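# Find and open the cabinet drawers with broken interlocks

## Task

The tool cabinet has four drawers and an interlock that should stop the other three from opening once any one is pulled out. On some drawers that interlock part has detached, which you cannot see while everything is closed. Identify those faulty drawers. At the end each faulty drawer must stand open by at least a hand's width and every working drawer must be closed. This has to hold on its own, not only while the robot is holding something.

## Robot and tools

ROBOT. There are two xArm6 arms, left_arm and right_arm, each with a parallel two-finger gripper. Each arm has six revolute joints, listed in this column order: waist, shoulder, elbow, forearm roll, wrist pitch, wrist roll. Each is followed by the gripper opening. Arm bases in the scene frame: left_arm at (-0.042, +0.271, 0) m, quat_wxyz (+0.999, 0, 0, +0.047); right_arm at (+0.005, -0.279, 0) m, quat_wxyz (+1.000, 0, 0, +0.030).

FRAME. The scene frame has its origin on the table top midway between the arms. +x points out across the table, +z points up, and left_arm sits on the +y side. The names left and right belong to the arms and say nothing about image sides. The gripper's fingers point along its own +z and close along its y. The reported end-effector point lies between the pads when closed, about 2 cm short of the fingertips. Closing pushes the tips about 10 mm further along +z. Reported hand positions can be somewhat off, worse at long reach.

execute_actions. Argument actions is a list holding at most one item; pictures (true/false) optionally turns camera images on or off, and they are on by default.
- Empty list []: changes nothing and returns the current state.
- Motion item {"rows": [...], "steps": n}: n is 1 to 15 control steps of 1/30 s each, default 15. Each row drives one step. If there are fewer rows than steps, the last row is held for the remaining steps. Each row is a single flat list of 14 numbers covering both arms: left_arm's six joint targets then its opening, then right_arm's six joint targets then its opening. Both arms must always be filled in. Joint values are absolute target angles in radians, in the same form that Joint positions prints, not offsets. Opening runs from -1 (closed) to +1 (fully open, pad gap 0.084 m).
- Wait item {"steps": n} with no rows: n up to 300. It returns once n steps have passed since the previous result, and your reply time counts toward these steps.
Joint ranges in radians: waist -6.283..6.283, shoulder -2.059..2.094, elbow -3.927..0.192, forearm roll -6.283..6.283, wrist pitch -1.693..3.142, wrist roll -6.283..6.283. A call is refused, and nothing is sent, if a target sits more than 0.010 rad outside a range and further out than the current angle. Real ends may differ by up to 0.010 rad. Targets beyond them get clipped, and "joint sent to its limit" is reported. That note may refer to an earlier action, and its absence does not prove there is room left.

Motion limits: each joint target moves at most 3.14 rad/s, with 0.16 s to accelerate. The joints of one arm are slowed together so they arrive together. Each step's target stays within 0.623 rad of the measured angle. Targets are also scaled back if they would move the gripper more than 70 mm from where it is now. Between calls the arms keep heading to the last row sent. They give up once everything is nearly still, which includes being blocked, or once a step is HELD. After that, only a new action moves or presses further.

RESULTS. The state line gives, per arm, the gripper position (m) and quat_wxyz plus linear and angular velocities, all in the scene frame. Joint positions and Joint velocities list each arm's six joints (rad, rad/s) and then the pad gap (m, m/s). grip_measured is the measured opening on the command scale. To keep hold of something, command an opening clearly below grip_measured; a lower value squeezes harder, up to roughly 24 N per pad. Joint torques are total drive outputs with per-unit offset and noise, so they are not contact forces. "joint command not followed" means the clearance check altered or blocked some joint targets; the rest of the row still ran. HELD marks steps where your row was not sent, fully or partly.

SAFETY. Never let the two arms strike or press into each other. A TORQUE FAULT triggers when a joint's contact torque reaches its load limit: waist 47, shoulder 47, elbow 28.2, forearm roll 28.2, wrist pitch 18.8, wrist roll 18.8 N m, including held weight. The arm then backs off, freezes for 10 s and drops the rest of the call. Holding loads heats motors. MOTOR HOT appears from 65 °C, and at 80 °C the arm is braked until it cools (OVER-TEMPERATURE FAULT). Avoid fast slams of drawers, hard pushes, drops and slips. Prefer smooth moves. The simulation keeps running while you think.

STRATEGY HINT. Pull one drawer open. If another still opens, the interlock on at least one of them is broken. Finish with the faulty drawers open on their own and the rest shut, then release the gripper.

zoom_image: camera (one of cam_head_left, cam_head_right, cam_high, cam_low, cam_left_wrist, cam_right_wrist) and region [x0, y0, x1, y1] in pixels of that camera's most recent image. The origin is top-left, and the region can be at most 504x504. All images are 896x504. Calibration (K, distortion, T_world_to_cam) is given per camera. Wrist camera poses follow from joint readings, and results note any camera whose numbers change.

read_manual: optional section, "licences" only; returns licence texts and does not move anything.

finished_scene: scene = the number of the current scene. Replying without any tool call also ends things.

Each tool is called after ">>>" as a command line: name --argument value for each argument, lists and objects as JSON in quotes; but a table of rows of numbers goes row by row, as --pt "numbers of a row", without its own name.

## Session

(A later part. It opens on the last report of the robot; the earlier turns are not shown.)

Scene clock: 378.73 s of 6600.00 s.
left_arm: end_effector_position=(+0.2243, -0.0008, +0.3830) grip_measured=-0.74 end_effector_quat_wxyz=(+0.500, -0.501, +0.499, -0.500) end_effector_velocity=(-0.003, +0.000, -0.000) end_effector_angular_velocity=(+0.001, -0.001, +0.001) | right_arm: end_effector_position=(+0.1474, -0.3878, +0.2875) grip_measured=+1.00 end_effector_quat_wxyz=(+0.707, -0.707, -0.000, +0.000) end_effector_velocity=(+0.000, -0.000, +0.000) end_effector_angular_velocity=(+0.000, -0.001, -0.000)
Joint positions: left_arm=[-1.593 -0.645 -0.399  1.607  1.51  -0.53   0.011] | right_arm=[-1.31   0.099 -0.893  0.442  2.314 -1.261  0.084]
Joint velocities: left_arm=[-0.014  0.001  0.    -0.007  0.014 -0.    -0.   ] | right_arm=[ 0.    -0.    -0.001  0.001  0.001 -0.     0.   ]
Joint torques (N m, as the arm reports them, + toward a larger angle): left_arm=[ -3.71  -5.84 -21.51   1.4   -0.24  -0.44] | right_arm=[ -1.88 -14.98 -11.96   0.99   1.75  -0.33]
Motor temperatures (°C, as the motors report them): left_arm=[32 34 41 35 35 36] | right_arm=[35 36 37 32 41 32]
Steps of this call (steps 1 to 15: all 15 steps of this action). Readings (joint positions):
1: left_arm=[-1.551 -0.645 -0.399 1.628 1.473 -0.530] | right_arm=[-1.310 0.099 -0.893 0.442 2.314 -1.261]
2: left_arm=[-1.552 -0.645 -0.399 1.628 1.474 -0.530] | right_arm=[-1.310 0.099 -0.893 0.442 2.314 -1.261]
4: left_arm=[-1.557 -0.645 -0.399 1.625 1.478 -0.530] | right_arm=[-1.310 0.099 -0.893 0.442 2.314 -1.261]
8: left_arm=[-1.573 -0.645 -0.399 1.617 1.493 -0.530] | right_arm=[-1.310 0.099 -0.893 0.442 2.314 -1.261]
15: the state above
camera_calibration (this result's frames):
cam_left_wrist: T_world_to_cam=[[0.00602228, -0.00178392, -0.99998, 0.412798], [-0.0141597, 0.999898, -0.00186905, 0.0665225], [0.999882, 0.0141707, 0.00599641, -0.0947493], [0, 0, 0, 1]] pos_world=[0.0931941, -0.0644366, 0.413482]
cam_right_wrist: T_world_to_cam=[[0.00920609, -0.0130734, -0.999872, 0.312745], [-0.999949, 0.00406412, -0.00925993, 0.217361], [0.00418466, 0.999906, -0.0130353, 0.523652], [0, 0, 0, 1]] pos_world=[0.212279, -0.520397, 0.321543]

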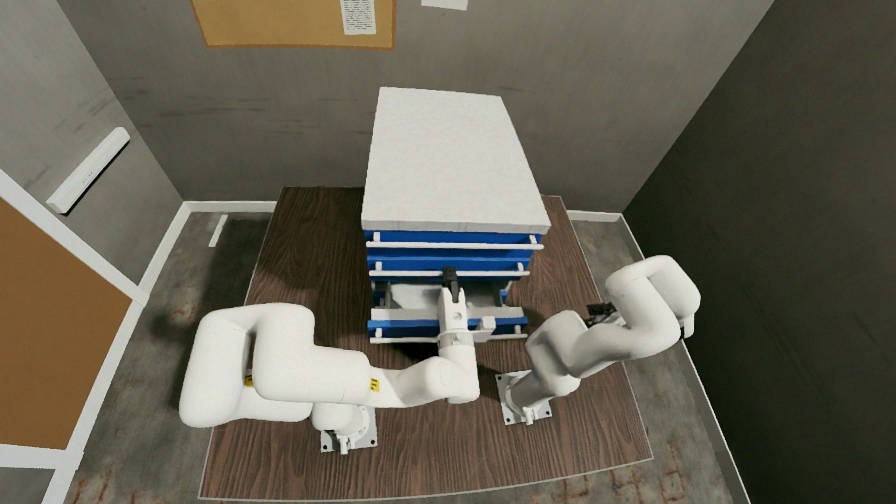

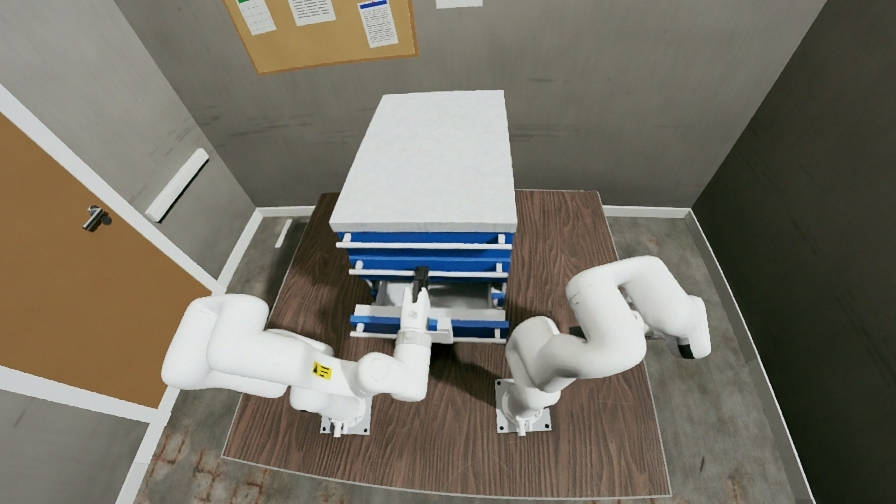

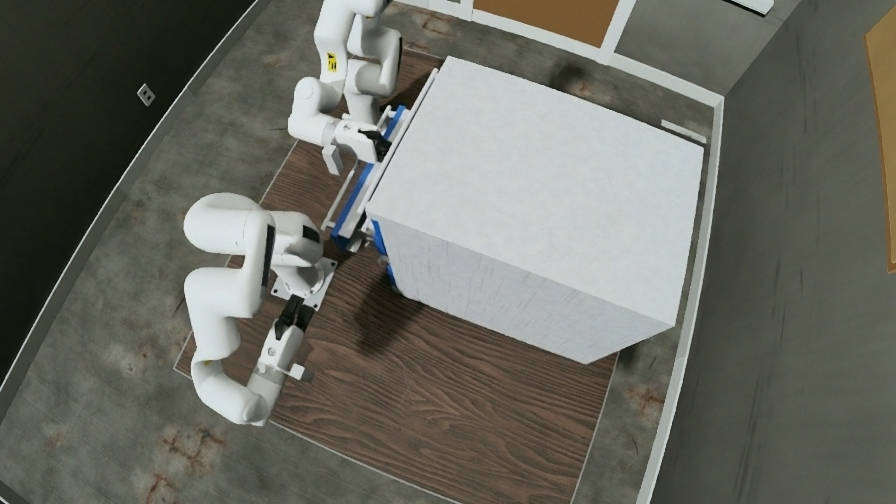

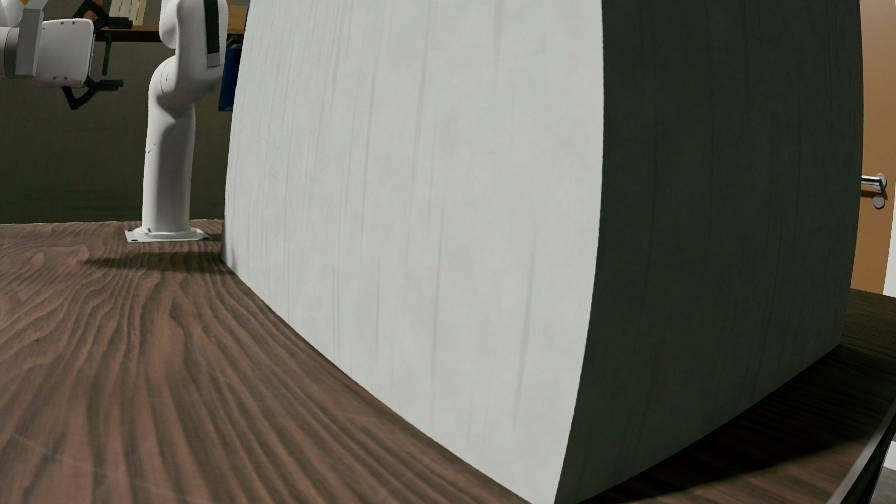

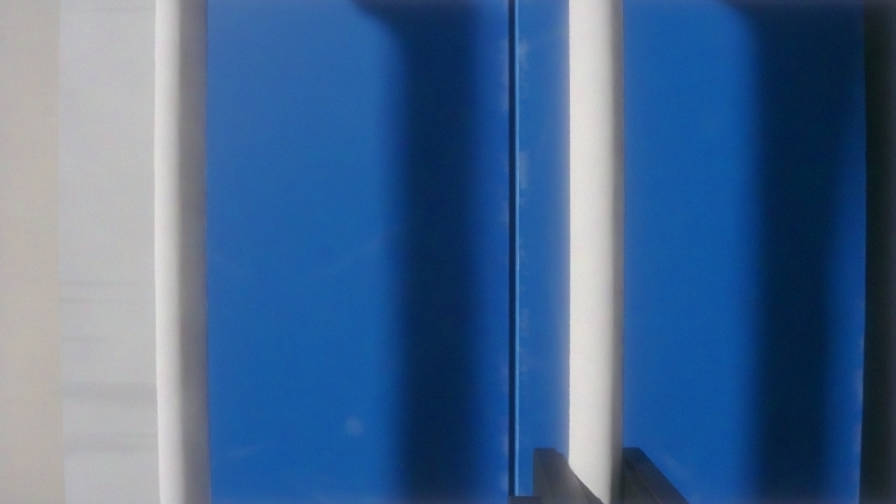

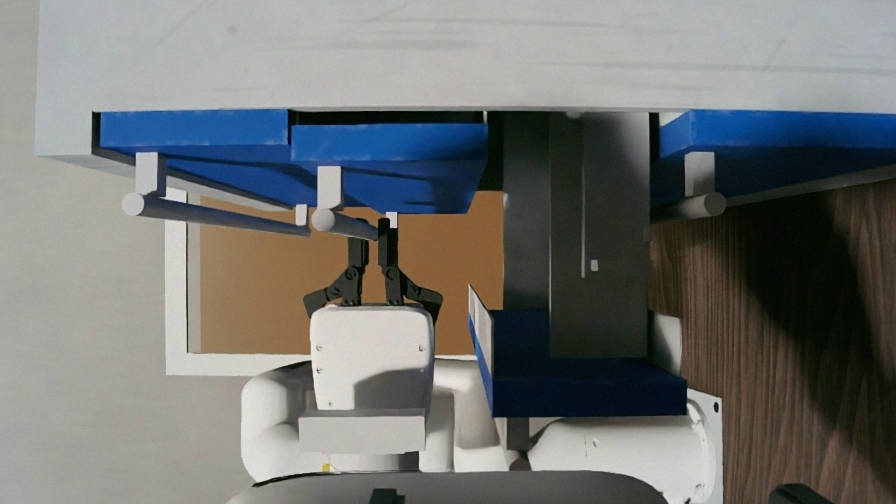

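>>> execute_actions --actions '[{"rows": [[-1.6132,-0.6450,-0.3987,1.5968,1.5263,-0.5298,-1.0,-1.31,0.0992,-0.8932,0.442,2.314,-1.261,1.0],[-1.6444,-0.6451,-0.3986,1.5811,1.5532,-0.5297,-1.0,-1.31,0.0992,-0.8932,0.442,2.314,-1.261,1.0],[-1.6756,-0.6453,-0.3986,1.5654,1.5801,-0.5295,-1.0,-1.31,0.0992,-0.8932,0.442,2.314,-1.261,1.0],[-1.7068,-0.6454,-0.3985,1.5497,1.6070,-0.5294,-1.0,-1.31,0.0992,-0.8932,0.442,2.314,-1.261,1.0],[-1.7379,-0.6456,-0.3984,1.5339,1.6340,-0.5293,-1.0,-1.31,0.0992,-0.8932,0.442,2.314,-1.261,1.0],[-1.7691,-0.6457,-0.3983,1.5182,1.6609,-0.5292,-1.0,-1.31,0.0992,-0.8932,0.442,2.314,-1.261,1.0],[-1.7987,-0.6394,-0.4031,1.5024,1.6861,-0.5335,-1.0,-1.31,0.0992,-0.8932,0.442,2.314,-1.261,1.0],[-1.8283,-0.6331,-0.4079,1.4866,1.7113,-0.5378,-1.0,-1.31,0.0992,-0.8932,0.442,2.314,-1.261,1.0],[-1.8579,-0.6268,-0.4127,1.4708,1.7365,-0.5421,-1.0,-1.31,0.0992,-0.8932,0.442,2.314,-1.261,1.0],[-1.8874,-0.6204,-0.4176,1.4549,1.7616,-0.5463,-1.0,-1.31,0.0992,-0.8932,0.442,2.314,-1.261,1.0],[-1.9170,-0.6141,-0.4224,1.4391,1.7868,-0.5506,-1.0,-1.31,0.0992,-0.8932,0.442,2.314,-1.261,1.0],[-1.9466,-0.6078,-0.4272,1.4233,1.8120,-0.5549,-1.0,-1.31,0.0992,-0.8932,0.442,2.314,-1.261,1.0],[-1.9762,-0.6015,-0.4320,1.4075,1.8372,-0.5592,-1.0,-1.31,0.0992,-0.8932,0.442,2.314,-1.261,1.0],[-2.0018,-0.5902,-0.4411,1.3918,1.8581,-0.5665,-1.0,-1.31,0.0992,-0.8932,0.442,2.314,-1.261,1.0],[-2.0274,-0.5788,-0.4503,1.3760,1.8790,-0.5738,-1.0,-1.31,0.0992,-0.8932,0.442,2.314,-1.261,1.0]], "steps": 15}]' --pictures false

>>> execute_actions --actions '[{"rows": [[-2.0530,-0.5675,-0.4594,1.3603,1.8999,-0.5811,-1.0,-1.31,0.0992,-0.8932,0.442,2.314,-1.261,1.0],[-2.0786,-0.5561,-0.4685,1.3446,1.9207,-0.5885,-1.0,-1.31,0.0992,-0.8932,0.442,2.314,-1.261,1.0],[-2.1042,-0.5448,-0.4776,1.3289,1.9416,-0.5958,-1.0,-1.31,0.0992,-0.8932,0.442,2.314,-1.261,1.0],[-2.1298,-0.5334,-0.4868,1.3131,1.9625,-0.6031,-1.0,-1.31,0.0992,-0.8932,0.442,2.314,-1.261,1.0],[-2.1554,-0.5221,-0.4959,1.2974,1.9834,-0.6104,-1.0,-1.31,0.0992,-0.8932,0.442,2.314,-1.261,1.0]], "steps": 15}]'

Scene clock: 385.00 s of 6600.00 s.
left_arm: end_effector_position=(+0.1548, -0.0014, +0.3828) grip_measured=-0.74 end_effector_quat_wxyz=(+0.499, -0.501, +0.499, -0.500) end_effector_velocity=(-0.195, -0.001, -0.002) end_effector_angular_velocity=(+0.007, +0.005, -0.018) | right_arm: end_effector_position=(+0.1474, -0.3878, +0.2875) grip_measured=+1.00 end_effector_quat_wxyz=(+0.707, -0.707, -0.000, +0.000) end_effector_velocity=(-0.000, -0.000, -0.000) end_effector_angular_velocity=(-0.001, -0.000, -0.000)
Joint positions: left_arm=[-1.922 -0.612 -0.424  1.436  1.792 -0.552  0.011] | right_arm=[-1.31   0.099 -0.893  0.442  2.314 -1.261  0.084]
Joint velocities: left_arm=[-0.871  0.218 -0.168 -0.472  0.718 -0.146 -0.   ] | right_arm=[-0.     0.     0.    -0.    -0.001 -0.001 -0.   ]
Joint torques (N m, as the arm reports them, + toward a larger angle): left_arm=[ -7.06  -1.17 -22.21   2.49  -4.31  -0.69] | right_arm=[ -2.32 -14.9  -11.79   1.08   1.82  -0.27]
Motor temperatures (°C, as the motors report them): left_arm=[32 34 41 35 35 36] | right_arm=[35 36 37 32 41 32]
Steps of this call (steps 1 to 15: the robot went on to your last target; steps 16 to 90: nothing new was sent; then 2.77 s passed at rest; steps 91 to 105: all 15 steps of this action). Readings (joint positions):
91: left_arm=[-1.595 -0.645 -0.399 1.606 1.511 -0.530] | right_arm=[-1.310 0.099 -0.893 0.442 2.314 -1.261]
92: left_arm=[-1.598 -0.645 -0.399 1.604 1.514 -0.530] | right_arm=[-1.310 0.099 -0.893 0.442 2.314 -1.261]
94: left_arm=[-1.622 -0.645 -0.399 1.592 1.535 -0.530] | right_arm=[-1.310 0.099 -0.893 0.442 2.314 -1.261]
98: left_arm=[-1.718 -0.645 -0.399 1.544 1.617 -0.530] | right_arm=[-1.310 0.099 -0.893 0.442 2.314 -1.261]
105: the state above

Scene clock: 385.50 s of 6600.00 s.
left_arm: end_effector_position=(+0.0981, -0.0009, +0.3828) grip_measured=-0.74 end_effector_quat_wxyz=(+0.499, -0.500, +0.500, -0.501) end_effector_velocity=(-0.002, +0.001, -0.000) end_effector_angular_velocity=(-0.000, +0.001, +0.004) | right_arm: end_effector_position=(+0.1474, -0.3878, +0.2875) grip_measured=+1.00 end_effector_quat_wxyz=(+0.707, -0.707, -0.000, +0.000) end_effector_velocity=(-0.000, -0.000, +0.000) end_effector_angular_velocity=(-0.000, +0.000, -0.000)
Joint positions: left_arm=[-2.154 -0.522 -0.496  1.299  1.981 -0.61   0.011] | right_arm=[-1.31   0.099 -0.893  0.442  2.314 -1.261  0.084]
Joint velocities: left_arm=[-0.008  0.004 -0.004 -0.008  0.009 -0.004  0.   ] | right_arm=[-0.     0.    -0.001  0.     0.001  0.     0.   ]
Joint torques (N m, as the arm reports them, + toward a larger angle): left_arm=[ -4.65  -5.85 -20.17   1.95  -1.79  -0.42] | right_arm=[ -1.8  -14.69 -11.88   1.01   1.86  -0.26]
Motor temperatures (°C, as the motors report them): left_arm=[32 34 41 35 35 36] | right_arm=[35 36 37 32 41 32]
Steps of this call (steps 1 to 15: all 15 steps of this action). Readings (joint positions):
1: left_arm=[-1.951 -0.604 -0.430 1.420 1.816 -0.557] | right_arm=[-1.310 0.099 -0.893 0.442 2.314 -1.261]
2: left_arm=[-1.979 -0.595 -0.437 1.404 1.839 -0.563] | right_arm=[-1.310 0.099 -0.893 0.442 2.314 -1.261]
4: left_arm=[-2.032 -0.575 -0.454 1.372 1.884 -0.577] | right_arm=[-1.310 0.099 -0.893 0.442 2.314 -1.261]
8: left_arm=[-2.127 -0.534 -0.486 1.316 1.960 -0.602] | right_arm=[-1.310 0.099 -0.893 0.442 2.314 -1.261]
15: the state above
camera_calibration (this result's frames):
cam_left_wrist: T_world_to_cam=[[0.00542754, -0.000519963, -0.999985, 0.413414], [-0.0110182, 0.999939, -0.000579741, 0.064115], [0.999925, 0.0110212, 0.00542148, 0.0316925], [0, 0, 0, 1]] pos_world=[-0.0332275, -0.0642455, 0.413273]
cam_right_wrist: T_world_to_cam=[[0.00920613, -0.0130734, -0.999872, 0.312745], [-0.999949, 0.00406414, -0.00925997, 0.217361], [0.00418468, 0.999906, -0.0130353, 0.523652], [0, 0, 0, 1]] pos_world=[0.212279, -0.520397, 0.321543]

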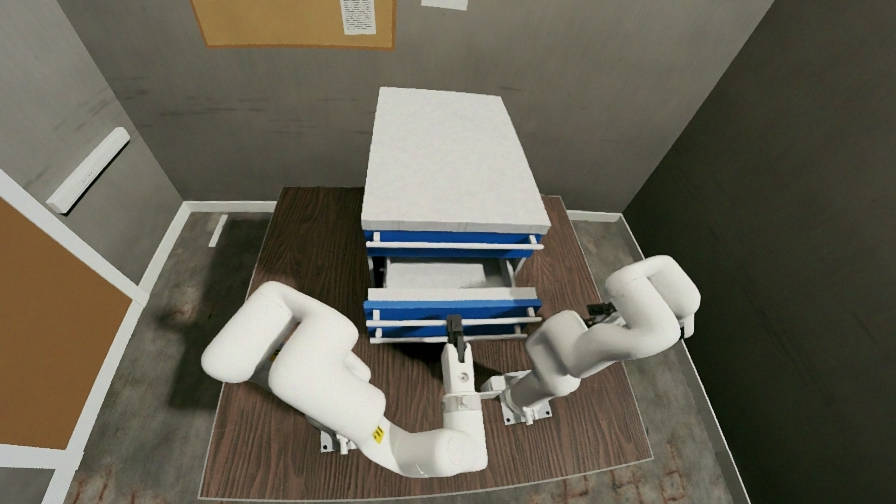

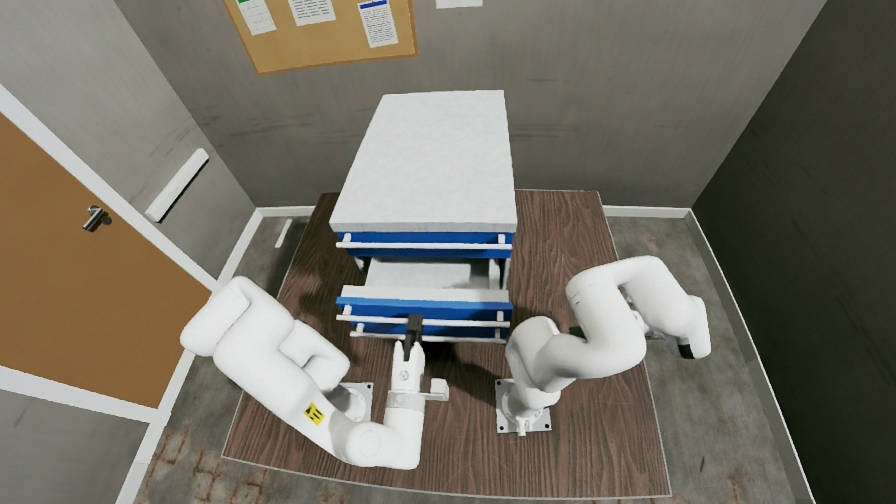

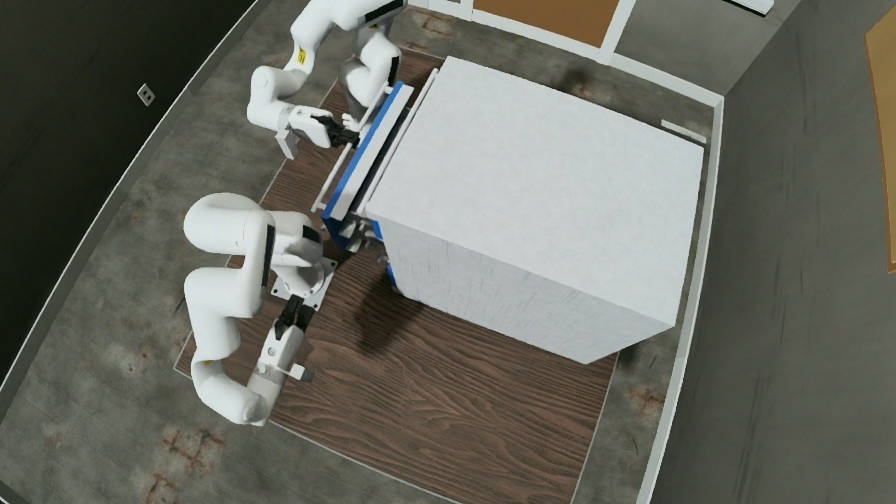

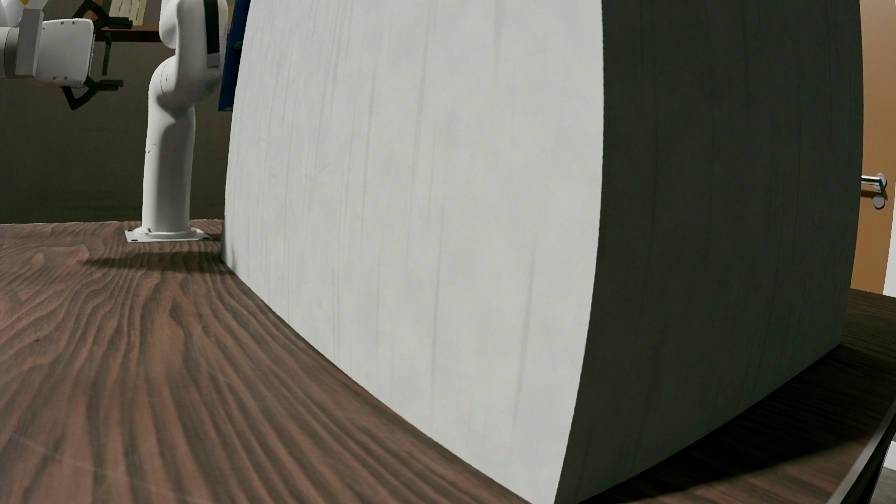

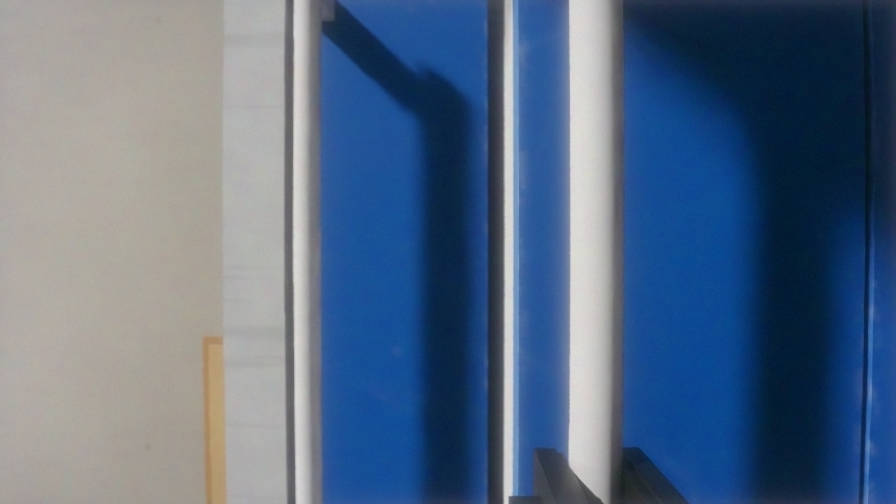

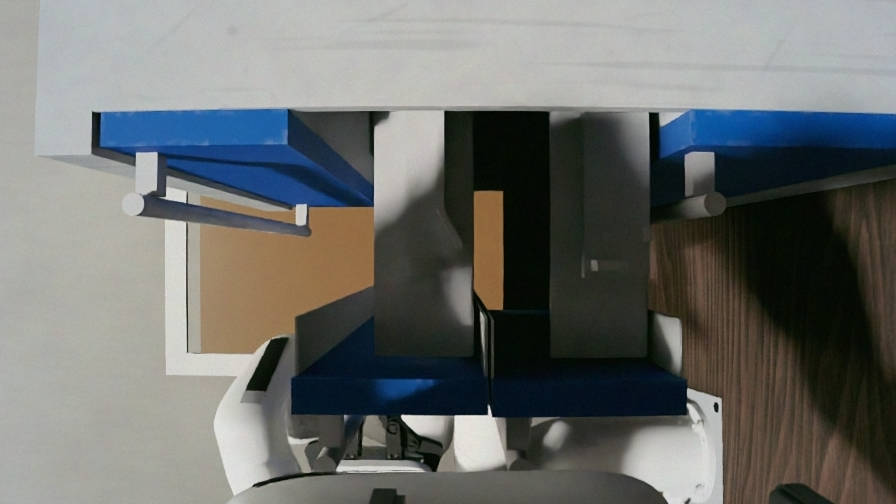

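>>> zoom_image --camera "cam_right_wrist" --region '[360, 100, 500, 300]'

Region (360, 100, 500, 300) of cam_right_wrist's 896x504 image, scaled by 2.520, with more detail than that image has; it fills the left 353 columns of this view, and the rest is white.

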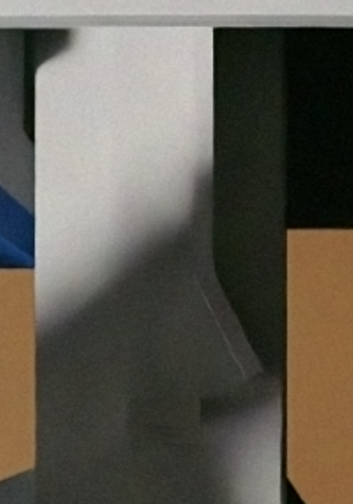

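>>> execute_actions --actions '[{"rows": [[-2.1298,-0.5334,-0.4868,1.3131,1.9625,-0.6031,-1.0,-1.31,0.0992,-0.8932,0.442,2.314,-1.261,1.0],[-2.1042,-0.5448,-0.4776,1.3289,1.9416,-0.5958,-1.0,-1.31,0.0992,-0.8932,0.442,2.314,-1.261,1.0],[-2.0786,-0.5561,-0.4685,1.3446,1.9207,-0.5885,-1.0,-1.31,0.0992,-0.8932,0.442,2.314,-1.261,1.0],[-2.0530,-0.5675,-0.4594,1.3603,1.8999,-0.5811,-1.0,-1.31,0.0992,-0.8932,0.442,2.314,-1.261,1.0],[-2.0274,-0.5788,-0.4503,1.3760,1.8790,-0.5738,-1.0,-1.31,0.0992,-0.8932,0.442,2.314,-1.261,1.0],[-2.0018,-0.5902,-0.4411,1.3918,1.8581,-0.5665,-1.0,-1.31,0.0992,-0.8932,0.442,2.314,-1.261,1.0],[-1.9762,-0.6015,-0.4320,1.4075,1.8372,-0.5592,-1.0,-1.31,0.0992,-0.8932,0.442,2.314,-1.261,1.0],[-1.9466,-0.6078,-0.4272,1.4233,1.8120,-0.5549,-1.0,-1.31,0.0992,-0.8932,0.442,2.314,-1.261,1.0],[-1.9170,-0.6141,-0.4224,1.4391,1.7868,-0.5506,-1.0,-1.31,0.0992,-0.8932,0.442,2.314,-1.261,1.0],[-1.8874,-0.6204,-0.4176,1.4549,1.7616,-0.5463,-1.0,-1.31,0.0992,-0.8932,0.442,2.314,-1.261,1.0],[-1.8579,-0.6268,-0.4127,1.4708,1.7365,-0.5421,-1.0,-1.31,0.0992,-0.8932,0.442,2.314,-1.261,1.0],[-1.8283,-0.6331,-0.4079,1.4866,1.7113,-0.5378,-1.0,-1.31,0.0992,-0.8932,0.442,2.314,-1.261,1.0],[-1.7987,-0.6394,-0.4031,1.5024,1.6861,-0.5335,-1.0,-1.31,0.0992,-0.8932,0.442,2.314,-1.261,1.0],[-1.7691,-0.6457,-0.3983,1.5182,1.6609,-0.5292,-1.0,-1.31,0.0992,-0.8932,0.442,2.314,-1.261,1.0]], "steps": 14}]' --pictures false

>>> execute_actions --actions '[{"rows": [[-1.7473,-0.6456,-0.3984,1.5292,1.6421,-0.5293,-1.0,-1.31,0.0992,-0.8932,0.442,2.314,-1.261,1.0],[-1.7255,-0.6455,-0.3984,1.5402,1.6232,-0.5294,-1.0,-1.31,0.0992,-0.8932,0.442,2.314,-1.261,1.0],[-1.7036,-0.6454,-0.3985,1.5512,1.6044,-0.5294,-1.0,-1.31,0.0992,-0.8932,0.442,2.314,-1.261,1.0],[-1.6818,-0.6453,-0.3985,1.5622,1.5855,-0.5295,-1.0,-1.31,0.0992,-0.8932,0.442,2.314,-1.261,1.0],[-1.6600,-0.6452,-0.3986,1.5733,1.5667,-0.5296,-1.0,-1.31,0.0992,-0.8932,0.442,2.314,-1.261,1.0],[-1.6382,-0.6451,-0.3987,1.5843,1.5478,-0.5297,-1.0,-1.31,0.0992,-0.8932,0.442,2.314,-1.261,1.0],[-1.6207,-0.6450,-0.3987,1.5931,1.5327,-0.5297,-1.0,-1.31,0.0992,-0.8932,0.442,2.314,-1.261,1.0],[-1.6033,-0.6449,-0.3988,1.6019,1.5176,-0.5298,-1.0,-1.31,0.0992,-0.8932,0.442,2.314,-1.261,1.0],[-1.5880,-0.6449,-0.3988,1.6096,1.5044,-0.5299,-1.0,-1.31,0.0992,-0.8932,0.442,2.314,-1.261,1.0],[-1.5749,-0.6448,-0.3988,1.6162,1.4931,-0.5299,-1.0,-1.31,0.0992,-0.8932,0.442,2.314,-1.261,1.0],[-1.5640,-0.6448,-0.3989,1.6217,1.4837,-0.5300,-1.0,-1.31,0.0992,-0.8932,0.442,2.314,-1.261,1.0],[-1.5553,-0.6447,-0.3989,1.6261,1.4762,-0.5300,-1.0,-1.31,0.0992,-0.8932,0.442,2.314,-1.261,1.0],[-1.5509,-0.6447,-0.3989,1.6283,1.4724,-0.5300,-1.0,-1.31,0.0992,-0.8932,0.442,2.314,-1.261,1.0]], "steps": 15}]' --pictures false

>>> execute_actions --actions '[{"rows": [[-1.5509,-0.6447,-0.3989,1.6283,1.4724,-0.5300,-1.0,-1.31,0.0992,-0.8932,0.442,2.314,-1.261,1.0],[-1.5509,-0.6447,-0.3989,1.6283,1.4724,-0.5300,-1.0,-1.31,0.0992,-0.8932,0.442,2.314,-1.261,1.0],[-1.5509,-0.6447,-0.3989,1.6283,1.4724,-0.5300,-1.0,-1.31,0.0992,-0.8932,0.442,2.314,-1.261,1.0],[-1.5509,-0.6447,-0.3989,1.6283,1.4724,-0.5300,-1.0,-1.31,0.0992,-0.8932,0.442,2.314,-1.261,1.0],[-1.5509,-0.6447,-0.3989,1.6283,1.4724,-0.5300,-1.0,-1.31,0.0992,-0.8932,0.442,2.314,-1.261,1.0],[-1.5509,-0.6447,-0.3989,1.6283,1.4724,-0.5300,-1.0,-1.31,0.0992,-0.8932,0.442,2.314,-1.261,1.0],[-1.5509,-0.6447,-0.3989,1.6283,1.4724,-0.5300,-1.0,-1.31,0.0992,-0.8932,0.442,2.314,-1.261,1.0],[-1.5509,-0.6447,-0.3989,1.6283,1.4724,-0.5300,-1.0,-1.31,0.0992,-0.8932,0.442,2.314,-1.261,1.0],[-1.5509,-0.6447,-0.3989,1.6283,1.4724,-0.5300,-0.7,-1.31,0.0992,-0.8932,0.442,2.314,-1.261,1.0],[-1.5509,-0.6447,-0.3989,1.6283,1.4724,-0.5300,-0.4,-1.31,0.0992,-0.8932,0.442,2.314,-1.261,1.0],[-1.5509,-0.6447,-0.3989,1.6283,1.4724,-0.5300,-0.1,-1.31,0.0992,-0.8932,0.442,2.314,-1.261,1.0],[-1.5509,-0.6447,-0.3989,1.6283,1.4724,-0.5300,0.2,-1.31,0.0992,-0.8932,0.442,2.314,-1.261,1.0]], "steps": 15}]' --pictures false

>>> execute_actions --actions '[{"rows": [[-1.5945,-0.6449,-0.3988,1.6063,1.5101,-0.5298,0.2,-1.31,0.0992,-0.8932,0.442,2.314,-1.261,1.0],[-1.6382,-0.6451,-0.3987,1.5843,1.5478,-0.5297,0.2,-1.31,0.0992,-0.8932,0.442,2.314,-1.261,1.0],[-1.6818,-0.6453,-0.3985,1.5622,1.5855,-0.5295,0.2,-1.31,0.0992,-0.8932,0.442,2.314,-1.261,1.0],[-1.7255,-0.6455,-0.3984,1.5402,1.6232,-0.5294,0.2,-1.31,0.0992,-0.8932,0.442,2.314,-1.261,1.0],[-1.7691,-0.6457,-0.3983,1.5182,1.6609,-0.5292,0.2,-1.31,0.0992,-0.8932,0.442,2.314,-1.261,1.0],[-1.7691,-0.6457,-0.3983,1.5182,1.6609,-0.5292,0.2,-1.31,0.0992,-0.8932,0.442,2.314,-1.261,1.0],[-1.7691,-0.6457,-0.3983,1.5182,1.6609,-0.5292,0.2,-1.31,0.0992,-0.8932,0.442,2.314,-1.261,1.0],[-1.7691,-0.6457,-0.3983,1.5182,1.6609,-0.5292,0.2,-1.31,0.0992,-0.8932,0.442,2.314,-1.261,1.0],[-1.7697,-0.6590,-0.4239,1.5217,1.6630,-0.4901,0.2,-1.31,0.0992,-0.8932,0.442,2.314,-1.261,1.0],[-1.7703,-0.6724,-0.4496,1.5252,1.6651,-0.4510,0.2,-1.31,0.0992,-0.8932,0.442,2.314,-1.261,1.0],[-1.7709,-0.6857,-0.4752,1.5287,1.6672,-0.4119,0.2,-1.31,0.0992,-0.8932,0.442,2.314,-1.261,1.0],[-1.7714,-0.6991,-0.5008,1.5322,1.6692,-0.3728,0.2,-1.31,0.0992,-0.8932,0.442,2.314,-1.261,1.0],[-1.7720,-0.7124,-0.5264,1.5357,1.6713,-0.3337,0.2,-1.31,0.0992,-0.8932,0.442,2.314,-1.261,1.0],[-1.7726,-0.7258,-0.5521,1.5392,1.6734,-0.2946,0.2,-1.31,0.0992,-0.8932,0.442,2.314,-1.261,1.0],[-1.7732,-0.7391,-0.5777,1.5427,1.6755,-0.2555,0.2,-1.31,0.0992,-0.8932,0.442,2.314,-1.261,1.0]], "steps": 15}]' --pictures false

>>> execute_actions --actions '[{"rows": [[-1.7732,-0.7391,-0.5777,1.5427,1.6755,-0.2555,0.2,-1.31,0.0992,-0.8932,0.442,2.314,-1.261,1.0],[-1.7732,-0.7391,-0.5777,1.5427,1.6755,-0.2555,0.2,-1.31,0.0992,-0.8932,0.442,2.314,-1.261,1.0],[-1.7732,-0.7391,-0.5777,1.5427,1.6755,-0.2555,0.2,-1.31,0.0992,-0.8932,0.442,2.314,-1.261,1.0],[-1.7732,-0.7391,-0.5777,1.5427,1.6755,-0.2555,0.2,-1.31,0.0992,-0.8932,0.442,2.314,-1.261,1.0],[-1.7732,-0.7391,-0.5777,1.5427,1.6755,-0.2555,0.2,-1.31,0.0992,-0.8932,0.442,2.314,-1.261,1.0],[-1.7732,-0.7391,-0.5777,1.5427,1.6755,-0.2555,0.2,-1.31,0.0992,-0.8932,0.442,2.314,-1.261,1.0],[-1.7354,-0.7389,-0.5779,1.5525,1.6390,-0.2556,0.2,-1.31,0.0992,-0.8932,0.442,2.314,-1.261,1.0],[-1.6976,-0.7387,-0.5781,1.5623,1.6025,-0.2556,0.2,-1.31,0.0992,-0.8932,0.442,2.314,-1.261,1.0],[-1.6599,-0.7385,-0.5783,1.5721,1.5660,-0.2557,0.2,-1.31,0.0992,-0.8932,0.442,2.314,-1.261,1.0],[-1.6221,-0.7383,-0.5784,1.5819,1.5295,-0.2557,0.2,-1.31,0.0992,-0.8932,0.442,2.314,-1.261,1.0],[-1.5843,-0.7381,-0.5786,1.5917,1.4930,-0.2558,0.2,-1.31,0.0992,-0.8932,0.442,2.314,-1.261,1.0],[-1.5465,-0.7379,-0.5788,1.6015,1.4565,-0.2558,0.2,-1.31,0.0992,-0.8932,0.442,2.314,-1.261,1.0]], "steps": 15}]' --pictures false

>>> execute_actions --actions '[{"rows": [[-1.5465,-0.7379,-0.5788,1.6015,1.4565,-0.2558,0.2,-1.31,0.0992,-0.8932,0.442,2.314,-1.261,1.0],[-1.5465,-0.7379,-0.5788,1.6015,1.4565,-0.2558,0.2,-1.31,0.0992,-0.8932,0.442,2.314,-1.261,1.0],[-1.5465,-0.7379,-0.5788,1.6015,1.4565,-0.2558,0.0,-1.31,0.0992,-0.8932,0.442,2.314,-1.261,1.0],[-1.5465,-0.7379,-0.5788,1.6015,1.4565,-0.2558,-0.2,-1.31,0.0992,-0.8932,0.442,2.314,-1.261,1.0],[-1.5465,-0.7379,-0.5788,1.6015,1.4565,-0.2558,-0.4,-1.31,0.0992,-0.8932,0.442,2.314,-1.261,1.0],[-1.5465,-0.7379,-0.5788,1.6015,1.4565,-0.2558,-0.55,-1.31,0.0992,-0.8932,0.442,2.314,-1.261,1.0],[-1.5465,-0.7379,-0.5788,1.6015,1.4565,-0.2558,-0.65,-1.31,0.0992,-0.8932,0.442,2.314,-1.261,1.0],[-1.5465,-0.7379,-0.5788,1.6015,1.4565,-0.2558,-0.72,-1.31,0.0992,-0.8932,0.442,2.314,-1.261,1.0],[-1.5465,-0.7379,-0.5788,1.6015,1.4565,-0.2558,-0.78,-1.31,0.0992,-0.8932,0.442,2.314,-1.261,1.0],[-1.5465,-0.7379,-0.5788,1.6015,1.4565,-0.2558,-0.85,-1.31,0.0992,-0.8932,0.442,2.314,-1.261,1.0],[-1.5465,-0.7379,-0.5788,1.6015,1.4565,-0.2558,-0.92,-1.31,0.0992,-0.8932,0.442,2.314,-1.261,1.0],[-1.5465,-0.7379,-0.5788,1.6015,1.4565,-0.2558,-1.0,-1.31,0.0992,-0.8932,0.442,2.314,-1.261,1.0]], "steps": 15}]'

Scene clock: 406.87 s of 6600.00 s.
left_arm: end_effector_position=(+0.1643, -0.0010, +0.3828) grip_measured=-0.74 end_effector_quat_wxyz=(+0.500, -0.502, +0.499, -0.500) end_effector_velocity=(+0.189, +0.002, +0.001) end_effector_angular_velocity=(+0.000, -0.005, +0.000) | right_arm: end_effector_position=(+0.1474, -0.3878, +0.2875) grip_measured=+1.00 end_effector_quat_wxyz=(+0.707, -0.707, -0.000, +0.000) end_effector_velocity=(+0.000, +0.000, -0.000) end_effector_angular_velocity=(-0.000, -0.000, -0.000)
Joint positions: left_arm=[-1.88  -0.621 -0.417  1.458  1.758 -0.546  0.011] | right_arm=[-1.31   0.099 -0.893  0.442  2.314 -1.261  0.084]
Joint velocities: left_arm=[ 0.863 -0.198  0.151  0.467 -0.731  0.134  0.   ] | right_arm=[-0.    -0.     0.001  0.    -0.001 -0.     0.   ]
Joint torques (N m, as the arm reports them, + toward a larger angle): left_arm=[ -2.74  -3.46 -20.23   2.1   -2.04  -0.56] | right_arm=[ -2.17 -15.14 -11.86   1.04   1.84  -0.26]
Motor temperatures (°C, as the motors report them): left_arm=[32 34 41 35 35 36] | right_arm=[35 36 37 32 41 32]
Steps of this call (steps 1 to 15: the robot went on to your last target; steps 16 to 90: nothing new was sent; then 17.90 s passed at rest; steps 91 to 104: all 14 steps of this action). Readings (joint positions):
91: left_arm=[-2.155 -0.522 -0.496 1.298 1.983 -0.610] | right_arm=[-1.310 0.099 -0.893 0.442 2.314 -1.261]
92: left_arm=[-2.151 -0.524 -0.494 1.300 1.979 -0.609] | right_arm=[-1.310 0.099 -0.893 0.442 2.314 -1.261]
94: left_arm=[-2.127 -0.535 -0.485 1.315 1.961 -0.602] | right_arm=[-1.310 0.099 -0.893 0.442 2.314 -1.261]
98: left_arm=[-2.042 -0.573 -0.455 1.367 1.893 -0.578] | right_arm=[-1.310 0.099 -0.893 0.442 2.314 -1.261]
104: the state above

Scene clock: 407.37 s of 6600.00 s.
left_arm: end_effector_position=(+0.2298, -0.0009, +0.3829) grip_measured=-0.74 end_effector_quat_wxyz=(+0.500, -0.500, +0.500, -0.500) end_effector_velocity=(+0.043, +0.001, -0.000) end_effector_angular_velocity=(+0.008, +0.002, -0.011) | right_arm: end_effector_position=(+0.1474, -0.3878, +0.2875) grip_measured=+1.00 end_effector_quat_wxyz=(+0.707, -0.707, -0.000, +0.000) end_effector_velocity=(+0.000, +0.000, -0.000) end_effector_angular_velocity=(+0.000, -0.000, -0.001)
Joint positions: left_arm=[-1.566 -0.645 -0.399  1.621  1.485 -0.53   0.011] | right_arm=[-1.31   0.099 -0.893  0.442  2.314 -1.261  0.084]
Joint velocities: left_arm=[ 0.214  0.004 -0.005  0.112 -0.195 -0.    -0.   ] | right_arm=[-0.     0.     0.001  0.001 -0.001 -0.     0.   ]
Joint torques (N m, as the arm reports them, + toward a larger angle): left_arm=[ -6.97  -4.05 -20.81   0.92  -1.19  -0.38] | right_arm=[ -2.13 -14.91 -11.95   0.91   1.7   -0.38]
Motor temperatures (°C, as the motors report them): left_arm=[32 34 41 35 35 36] | right_arm=[35 36 38 32 41 32]
Steps of this call (steps 1 to 15: all 15 steps of this action). Readings (joint positions):
1: left_arm=[-1.851 -0.628 -0.412 1.473 1.733 -0.542] | right_arm=[-1.310 0.099 -0.893 0.442 2.314 -1.261]
2: left_arm=[-1.822 -0.634 -0.408 1.489 1.708 -0.538] | right_arm=[-1.310 0.099 -0.893 0.442 2.314 -1.261]
4: left_arm=[-1.769 -0.641 -0.402 1.517 1.662 -0.533] | right_arm=[-1.310 0.099 -0.893 0.442 2.314 -1.261]
8: left_arm=[-1.675 -0.645 -0.399 1.564 1.582 -0.530] | right_arm=[-1.310 0.099 -0.893 0.442 2.314 -1.261]
15: the state above

Scene clock: 407.87 s of 6600.00 s.
left_arm: end_effector_position=(+0.2324, -0.0013, +0.3814) grip_measured=+0.05 end_effector_quat_wxyz=(+0.499, -0.499, +0.502, -0.500) end_effector_velocity=(+0.003, +0.004, +0.007) end_effector_angular_velocity=(-0.013, -0.010, +0.017) | right_arm: end_effector_position=(+0.1474, -0.3878, +0.2875) grip_measured=+1.00 end_effector_quat_wxyz=(+0.707, -0.707, -0.000, +0.000) end_effector_velocity=(+0.000, -0.000, -0.000) end_effector_angular_velocity=(-0.002, -0.001, -0.000)
Joint positions: left_arm=[-1.552 -0.643 -0.398  1.628  1.469 -0.53   0.046] | right_arm=[-1.31   0.099 -0.893  0.442  2.314 -1.261  0.084]
Joint velocities: left_arm=[ 0.005 -0.005 -0.009  0.002  0.015 -0.     0.166] | right_arm=[-0.    -0.    -0.002  0.    -0.001 -0.     0.   ]
Joint torques (N m, as the arm reports them, + toward a larger angle): left_arm=[ -0.87  -7.47 -22.46   1.35   1.65  -0.34] | right_arm=[ -2.21 -15.1  -11.88   1.08   1.7   -0.3 ]
Motor temperatures (°C, as the motors report them): left_arm=[32 34 41 35 35 36] | right_arm=[35 36 38 32 41 32]
Steps of this call (steps 1 to 15: all 15 steps of this action). Readings (joint positions):
1: left_arm=[-1.560 -0.644 -0.399 1.624 1.480 -0.530] | right_arm=[-1.310 0.099 -0.893 0.442 2.314 -1.261]
2: left_arm=[-1.557 -0.644 -0.399 1.626 1.477 -0.530] | right_arm=[-1.310 0.099 -0.893 0.442 2.314 -1.261]
4: left_arm=[-1.554 -0.645 -0.399 1.627 1.474 -0.530] | right_arm=[-1.310 0.099 -0.893 0.442 2.314 -1.261]
8: left_arm=[-1.552 -0.645 -0.399 1.628 1.472 -0.530] | right_arm=[-1.310 0.099 -0.893 0.442 2.314 -1.261]
15: the state above

Scene clock: 408.37 s of 6600.00 s.
left_arm: end_effector_position=(+0.1880, -0.0046, +0.4298) grip_measured=+0.19 end_effector_quat_wxyz=(+0.500, -0.500, +0.500, -0.500) end_effector_velocity=(-0.003, -0.001, +0.382) end_effector_angular_velocity=(-0.042, -0.000, +0.010) | right_arm: end_effector_position=(+0.1474, -0.3878, +0.2875) grip_measured=+1.00 end_effector_quat_wxyz=(+0.707, -0.707, -0.000, +0.000) end_effector_velocity=(+0.000, +0.000, -0.000) end_effector_angular_velocity=(-0.000, -0.001, -0.001)
Joint positions: left_arm=[-1.769 -0.69  -0.483  1.531  1.666 -0.399  0.052] | right_arm=[-1.31   0.099 -0.893  0.442  2.314 -1.261  0.084]
Joint velocities: left_arm=[-0.032 -0.355 -0.681  0.083  0.08   0.997  0.   ] | right_arm=[-0.     0.     0.     0.001 -0.001 -0.    -0.   ]
Joint torques (N m, as the arm reports them, + toward a larger angle): left_arm=[ -0.31  -8.   -23.58   1.69   1.49  -0.27] | right_arm=[ -2.   -14.77 -11.78   0.92   1.66  -0.39]
Motor temperatures (°C, as the motors report them): left_arm=[32 34 41 35 35 36] | right_arm=[35 36 38 32 41 32]
Steps of this call (steps 1 to 15: all 15 steps of this action). Readings (joint positions):
1: left_arm=[-1.552 -0.644 -0.398 1.628 1.470 -0.530] | right_arm=[-1.310 0.099 -0.893 0.442 2.314 -1.261]
2: left_arm=[-1.558 -0.644 -0.398 1.625 1.477 -0.530] | right_arm=[-1.310 0.099 -0.893 0.442 2.314 -1.261]
4: left_arm=[-1.595 -0.644 -0.398 1.605 1.512 -0.530] | right_arm=[-1.310 0.099 -0.893 0.442 2.314 -1.261]
8: left_arm=[-1.719 -0.645 -0.398 1.544 1.615 -0.529] | right_arm=[-1.310 0.099 -0.893 0.442 2.314 -1.261]
15: the state above

Scene clock: 408.87 s of 6600.00 s.
left_arm: end_effector_position=(+0.2246, -0.0009, +0.4829) grip_measured=+0.19 end_effector_quat_wxyz=(+0.501, -0.500, +0.499, -0.500) end_effector_velocity=(+0.139, +0.021, +0.006) end_effector_angular_velocity=(+0.004, -0.009, +0.042) | right_arm: end_effector_position=(+0.1474, -0.3878, +0.2875) grip_measured=+1.00 end_effector_quat_wxyz=(+0.707, -0.707, -0.000, +0.000) end_effector_velocity=(-0.000, -0.000, +0.001) end_effector_angular_velocity=(+0.001, -0.000, +0.001)
Joint positions: left_arm=[-1.59  -0.738 -0.578  1.59   1.501 -0.256  0.052] | right_arm=[-1.31   0.099 -0.893  0.442  2.314 -1.261  0.084]
Joint velocities: left_arm=[ 0.684 -0.002 -0.01   0.171 -0.618  0.004 -0.   ] | right_arm=[ 0.     0.    -0.001 -0.     0.002 -0.     0.   ]
Joint torques (N m, as the arm reports them, + toward a larger angle): left_arm=[-10.04  -6.08 -23.18   1.33   1.24  -0.49] | right_arm=[ -2.14 -14.76 -11.97   1.02   1.74  -0.31]
Motor temperatures (°C, as the motors report them): left_arm=[32 34 41 35 35 36] | right_arm=[35 36 38 32 41 32]
Steps of this call (steps 1 to 15: all 15 steps of this action). Readings (joint positions):
1: left_arm=[-1.770 -0.702 -0.507 1.534 1.668 -0.365] | right_arm=[-1.310 0.099 -0.893 0.442 2.314 -1.261]
2: left_arm=[-1.771 -0.713 -0.529 1.537 1.671 -0.332] | right_arm=[-1.310 0.099 -0.893 0.442 2.314 -1.261]
4: left_arm=[-1.772 -0.731 -0.563 1.541 1.674 -0.286] | right_arm=[-1.310 0.099 -0.893 0.442 2.314 -1.261]
8: left_arm=[-1.766 -0.738 -0.575 1.544 1.667 -0.260] | right_arm=[-1.310 0.099 -0.893 0.442 2.314 -1.261]
15: the state above

Scene clock: 409.37 s of 6600.00 s.
left_arm: end_effector_position=(+0.2328, -0.0009, +0.4833) grip_measured=-0.74 end_effector_quat_wxyz=(+0.500, -0.500, +0.500, -0.500) end_effector_velocity=(+0.000, +0.000, -0.000) end_effector_angular_velocity=(+0.001, +0.000, +0.001) | right_arm: end_effector_position=(+0.1474, -0.3878, +0.2875) grip_measured=+1.00 end_effector_quat_wxyz=(+0.707, -0.707, -0.000, +0.000) end_effector_velocity=(+0.000, +0.000, +0.000) end_effector_angular_velocity=(+0.002, -0.000, +0.000)
Joint positions: left_arm=[-1.547 -0.738 -0.579  1.601  1.456 -0.256  0.011] | right_arm=[-1.31   0.099 -0.893  0.442  2.314 -1.261  0.084]
Joint velocities: left_arm=[ 0.001  0.001 -0.    -0.    -0.     0.     0.   ] | right_arm=[ 0.     0.     0.001  0.001  0.001 -0.    -0.   ]
Joint torques (N m, as the arm reports them, + toward a larger angle): left_arm=[  0.04  -6.07 -23.65   1.66   1.25  -0.39] | right_arm=[ -2.13 -14.92 -11.87   0.97   1.75  -0.24]
Motor temperatures (°C, as the motors report them): left_arm=[32 34 41 35 35 36] | right_arm=[35 36 38 32 41 32]
Steps of this call (steps 1 to 15: all 15 steps of this action). Readings (joint positions):
1: left_arm=[-1.571 -0.738 -0.578 1.594 1.484 -0.256] | right_arm=[-1.310 0.099 -0.893 0.442 2.314 -1.261]
2: left_arm=[-1.560 -0.738 -0.578 1.597 1.473 -0.256] | right_arm=[-1.310 0.099 -0.893 0.442 2.314 -1.261]
4: left_arm=[-1.551 -0.738 -0.578 1.600 1.463 -0.256] | right_arm=[-1.310 0.099 -0.893 0.442 2.314 -1.261]
8: left_arm=[-1.548 -0.738 -0.579 1.601 1.457 -0.256] | right_arm=[-1.310 0.099 -0.893 0.442 2.314 -1.261]
15: the state above
camera_calibration (this result's frames):
cam_left_wrist: T_world_to_cam=[[0.00628294, 0.0000573772, -0.99998, 0.512965], [-0.0119583, 0.999928, -0.0000177609, 0.0655367], [0.999909, 0.0119582, 0.00628318, -0.103912], [0, 0, 0, 1]] pos_world=[0.101464, -0.0643189, 0.513609]
cam_right_wrist: T_world_to_cam=[[0.00920611, -0.0130734, -0.999872, 0.312745], [-0.999949, 0.00406422, -0.00925996, 0.217361], [0.00418476, 0.999906, -0.0130353, 0.523652], [0, 0, 0, 1]] pos_world=[0.212279, -0.520397, 0.321543]

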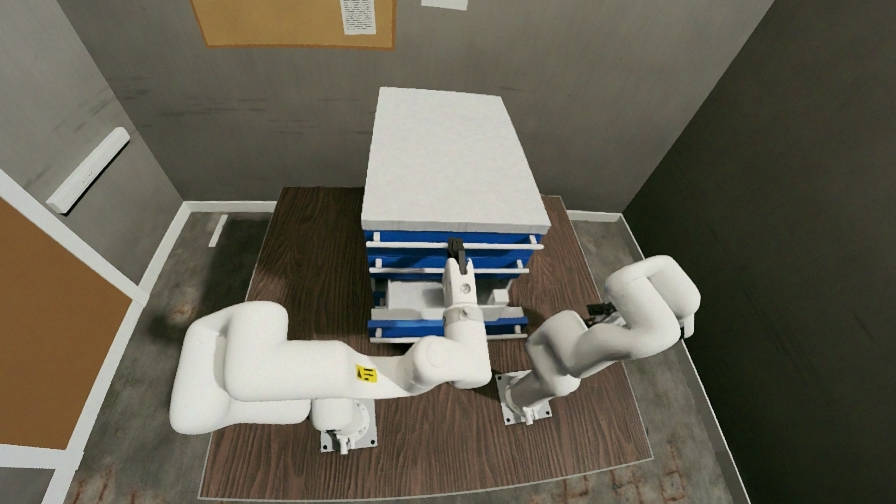

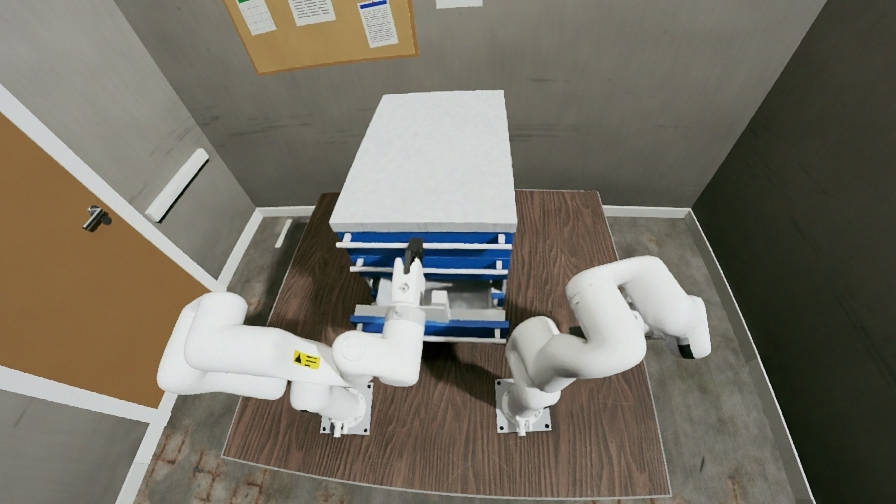

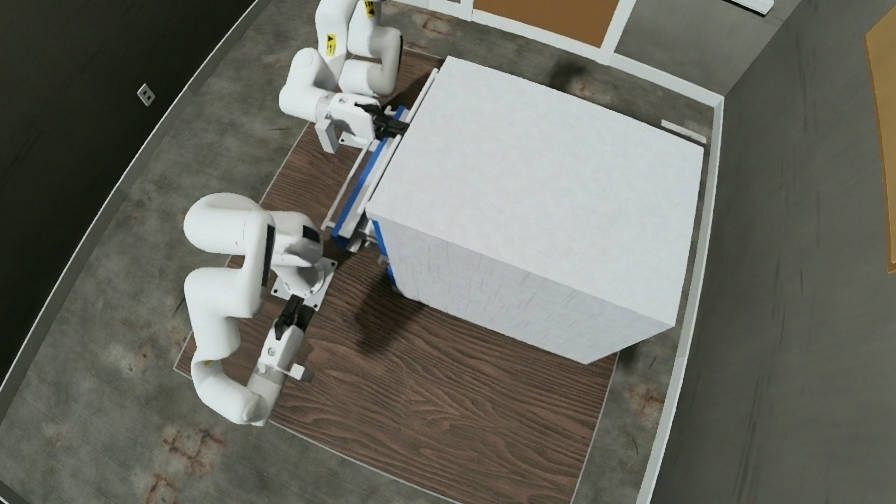

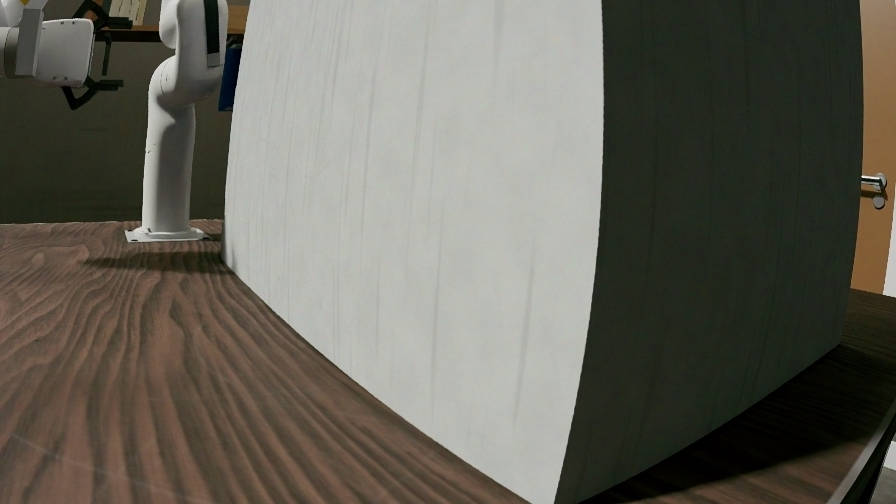

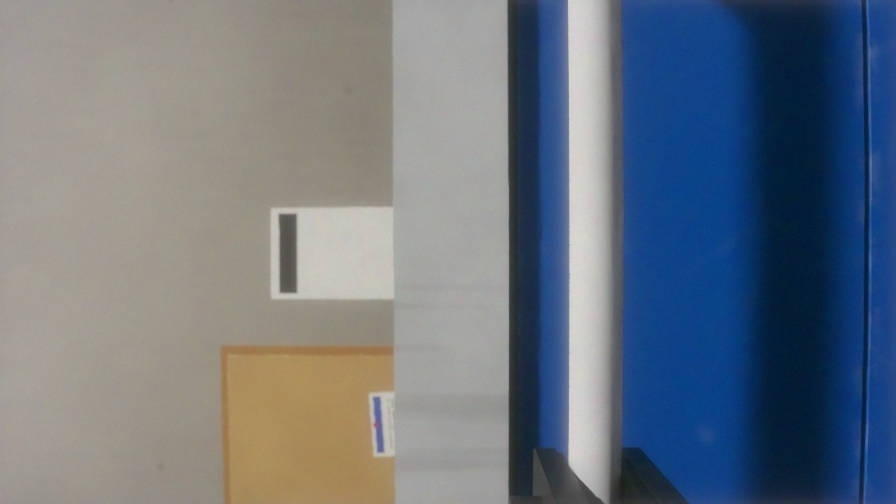

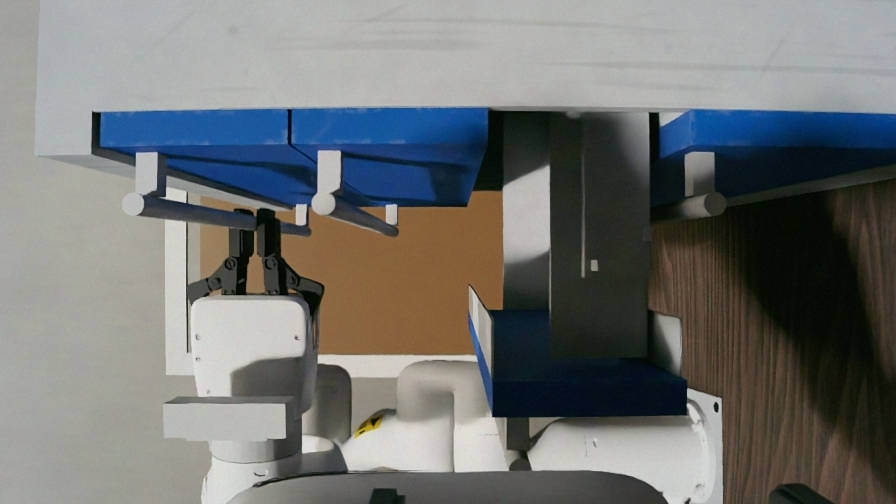

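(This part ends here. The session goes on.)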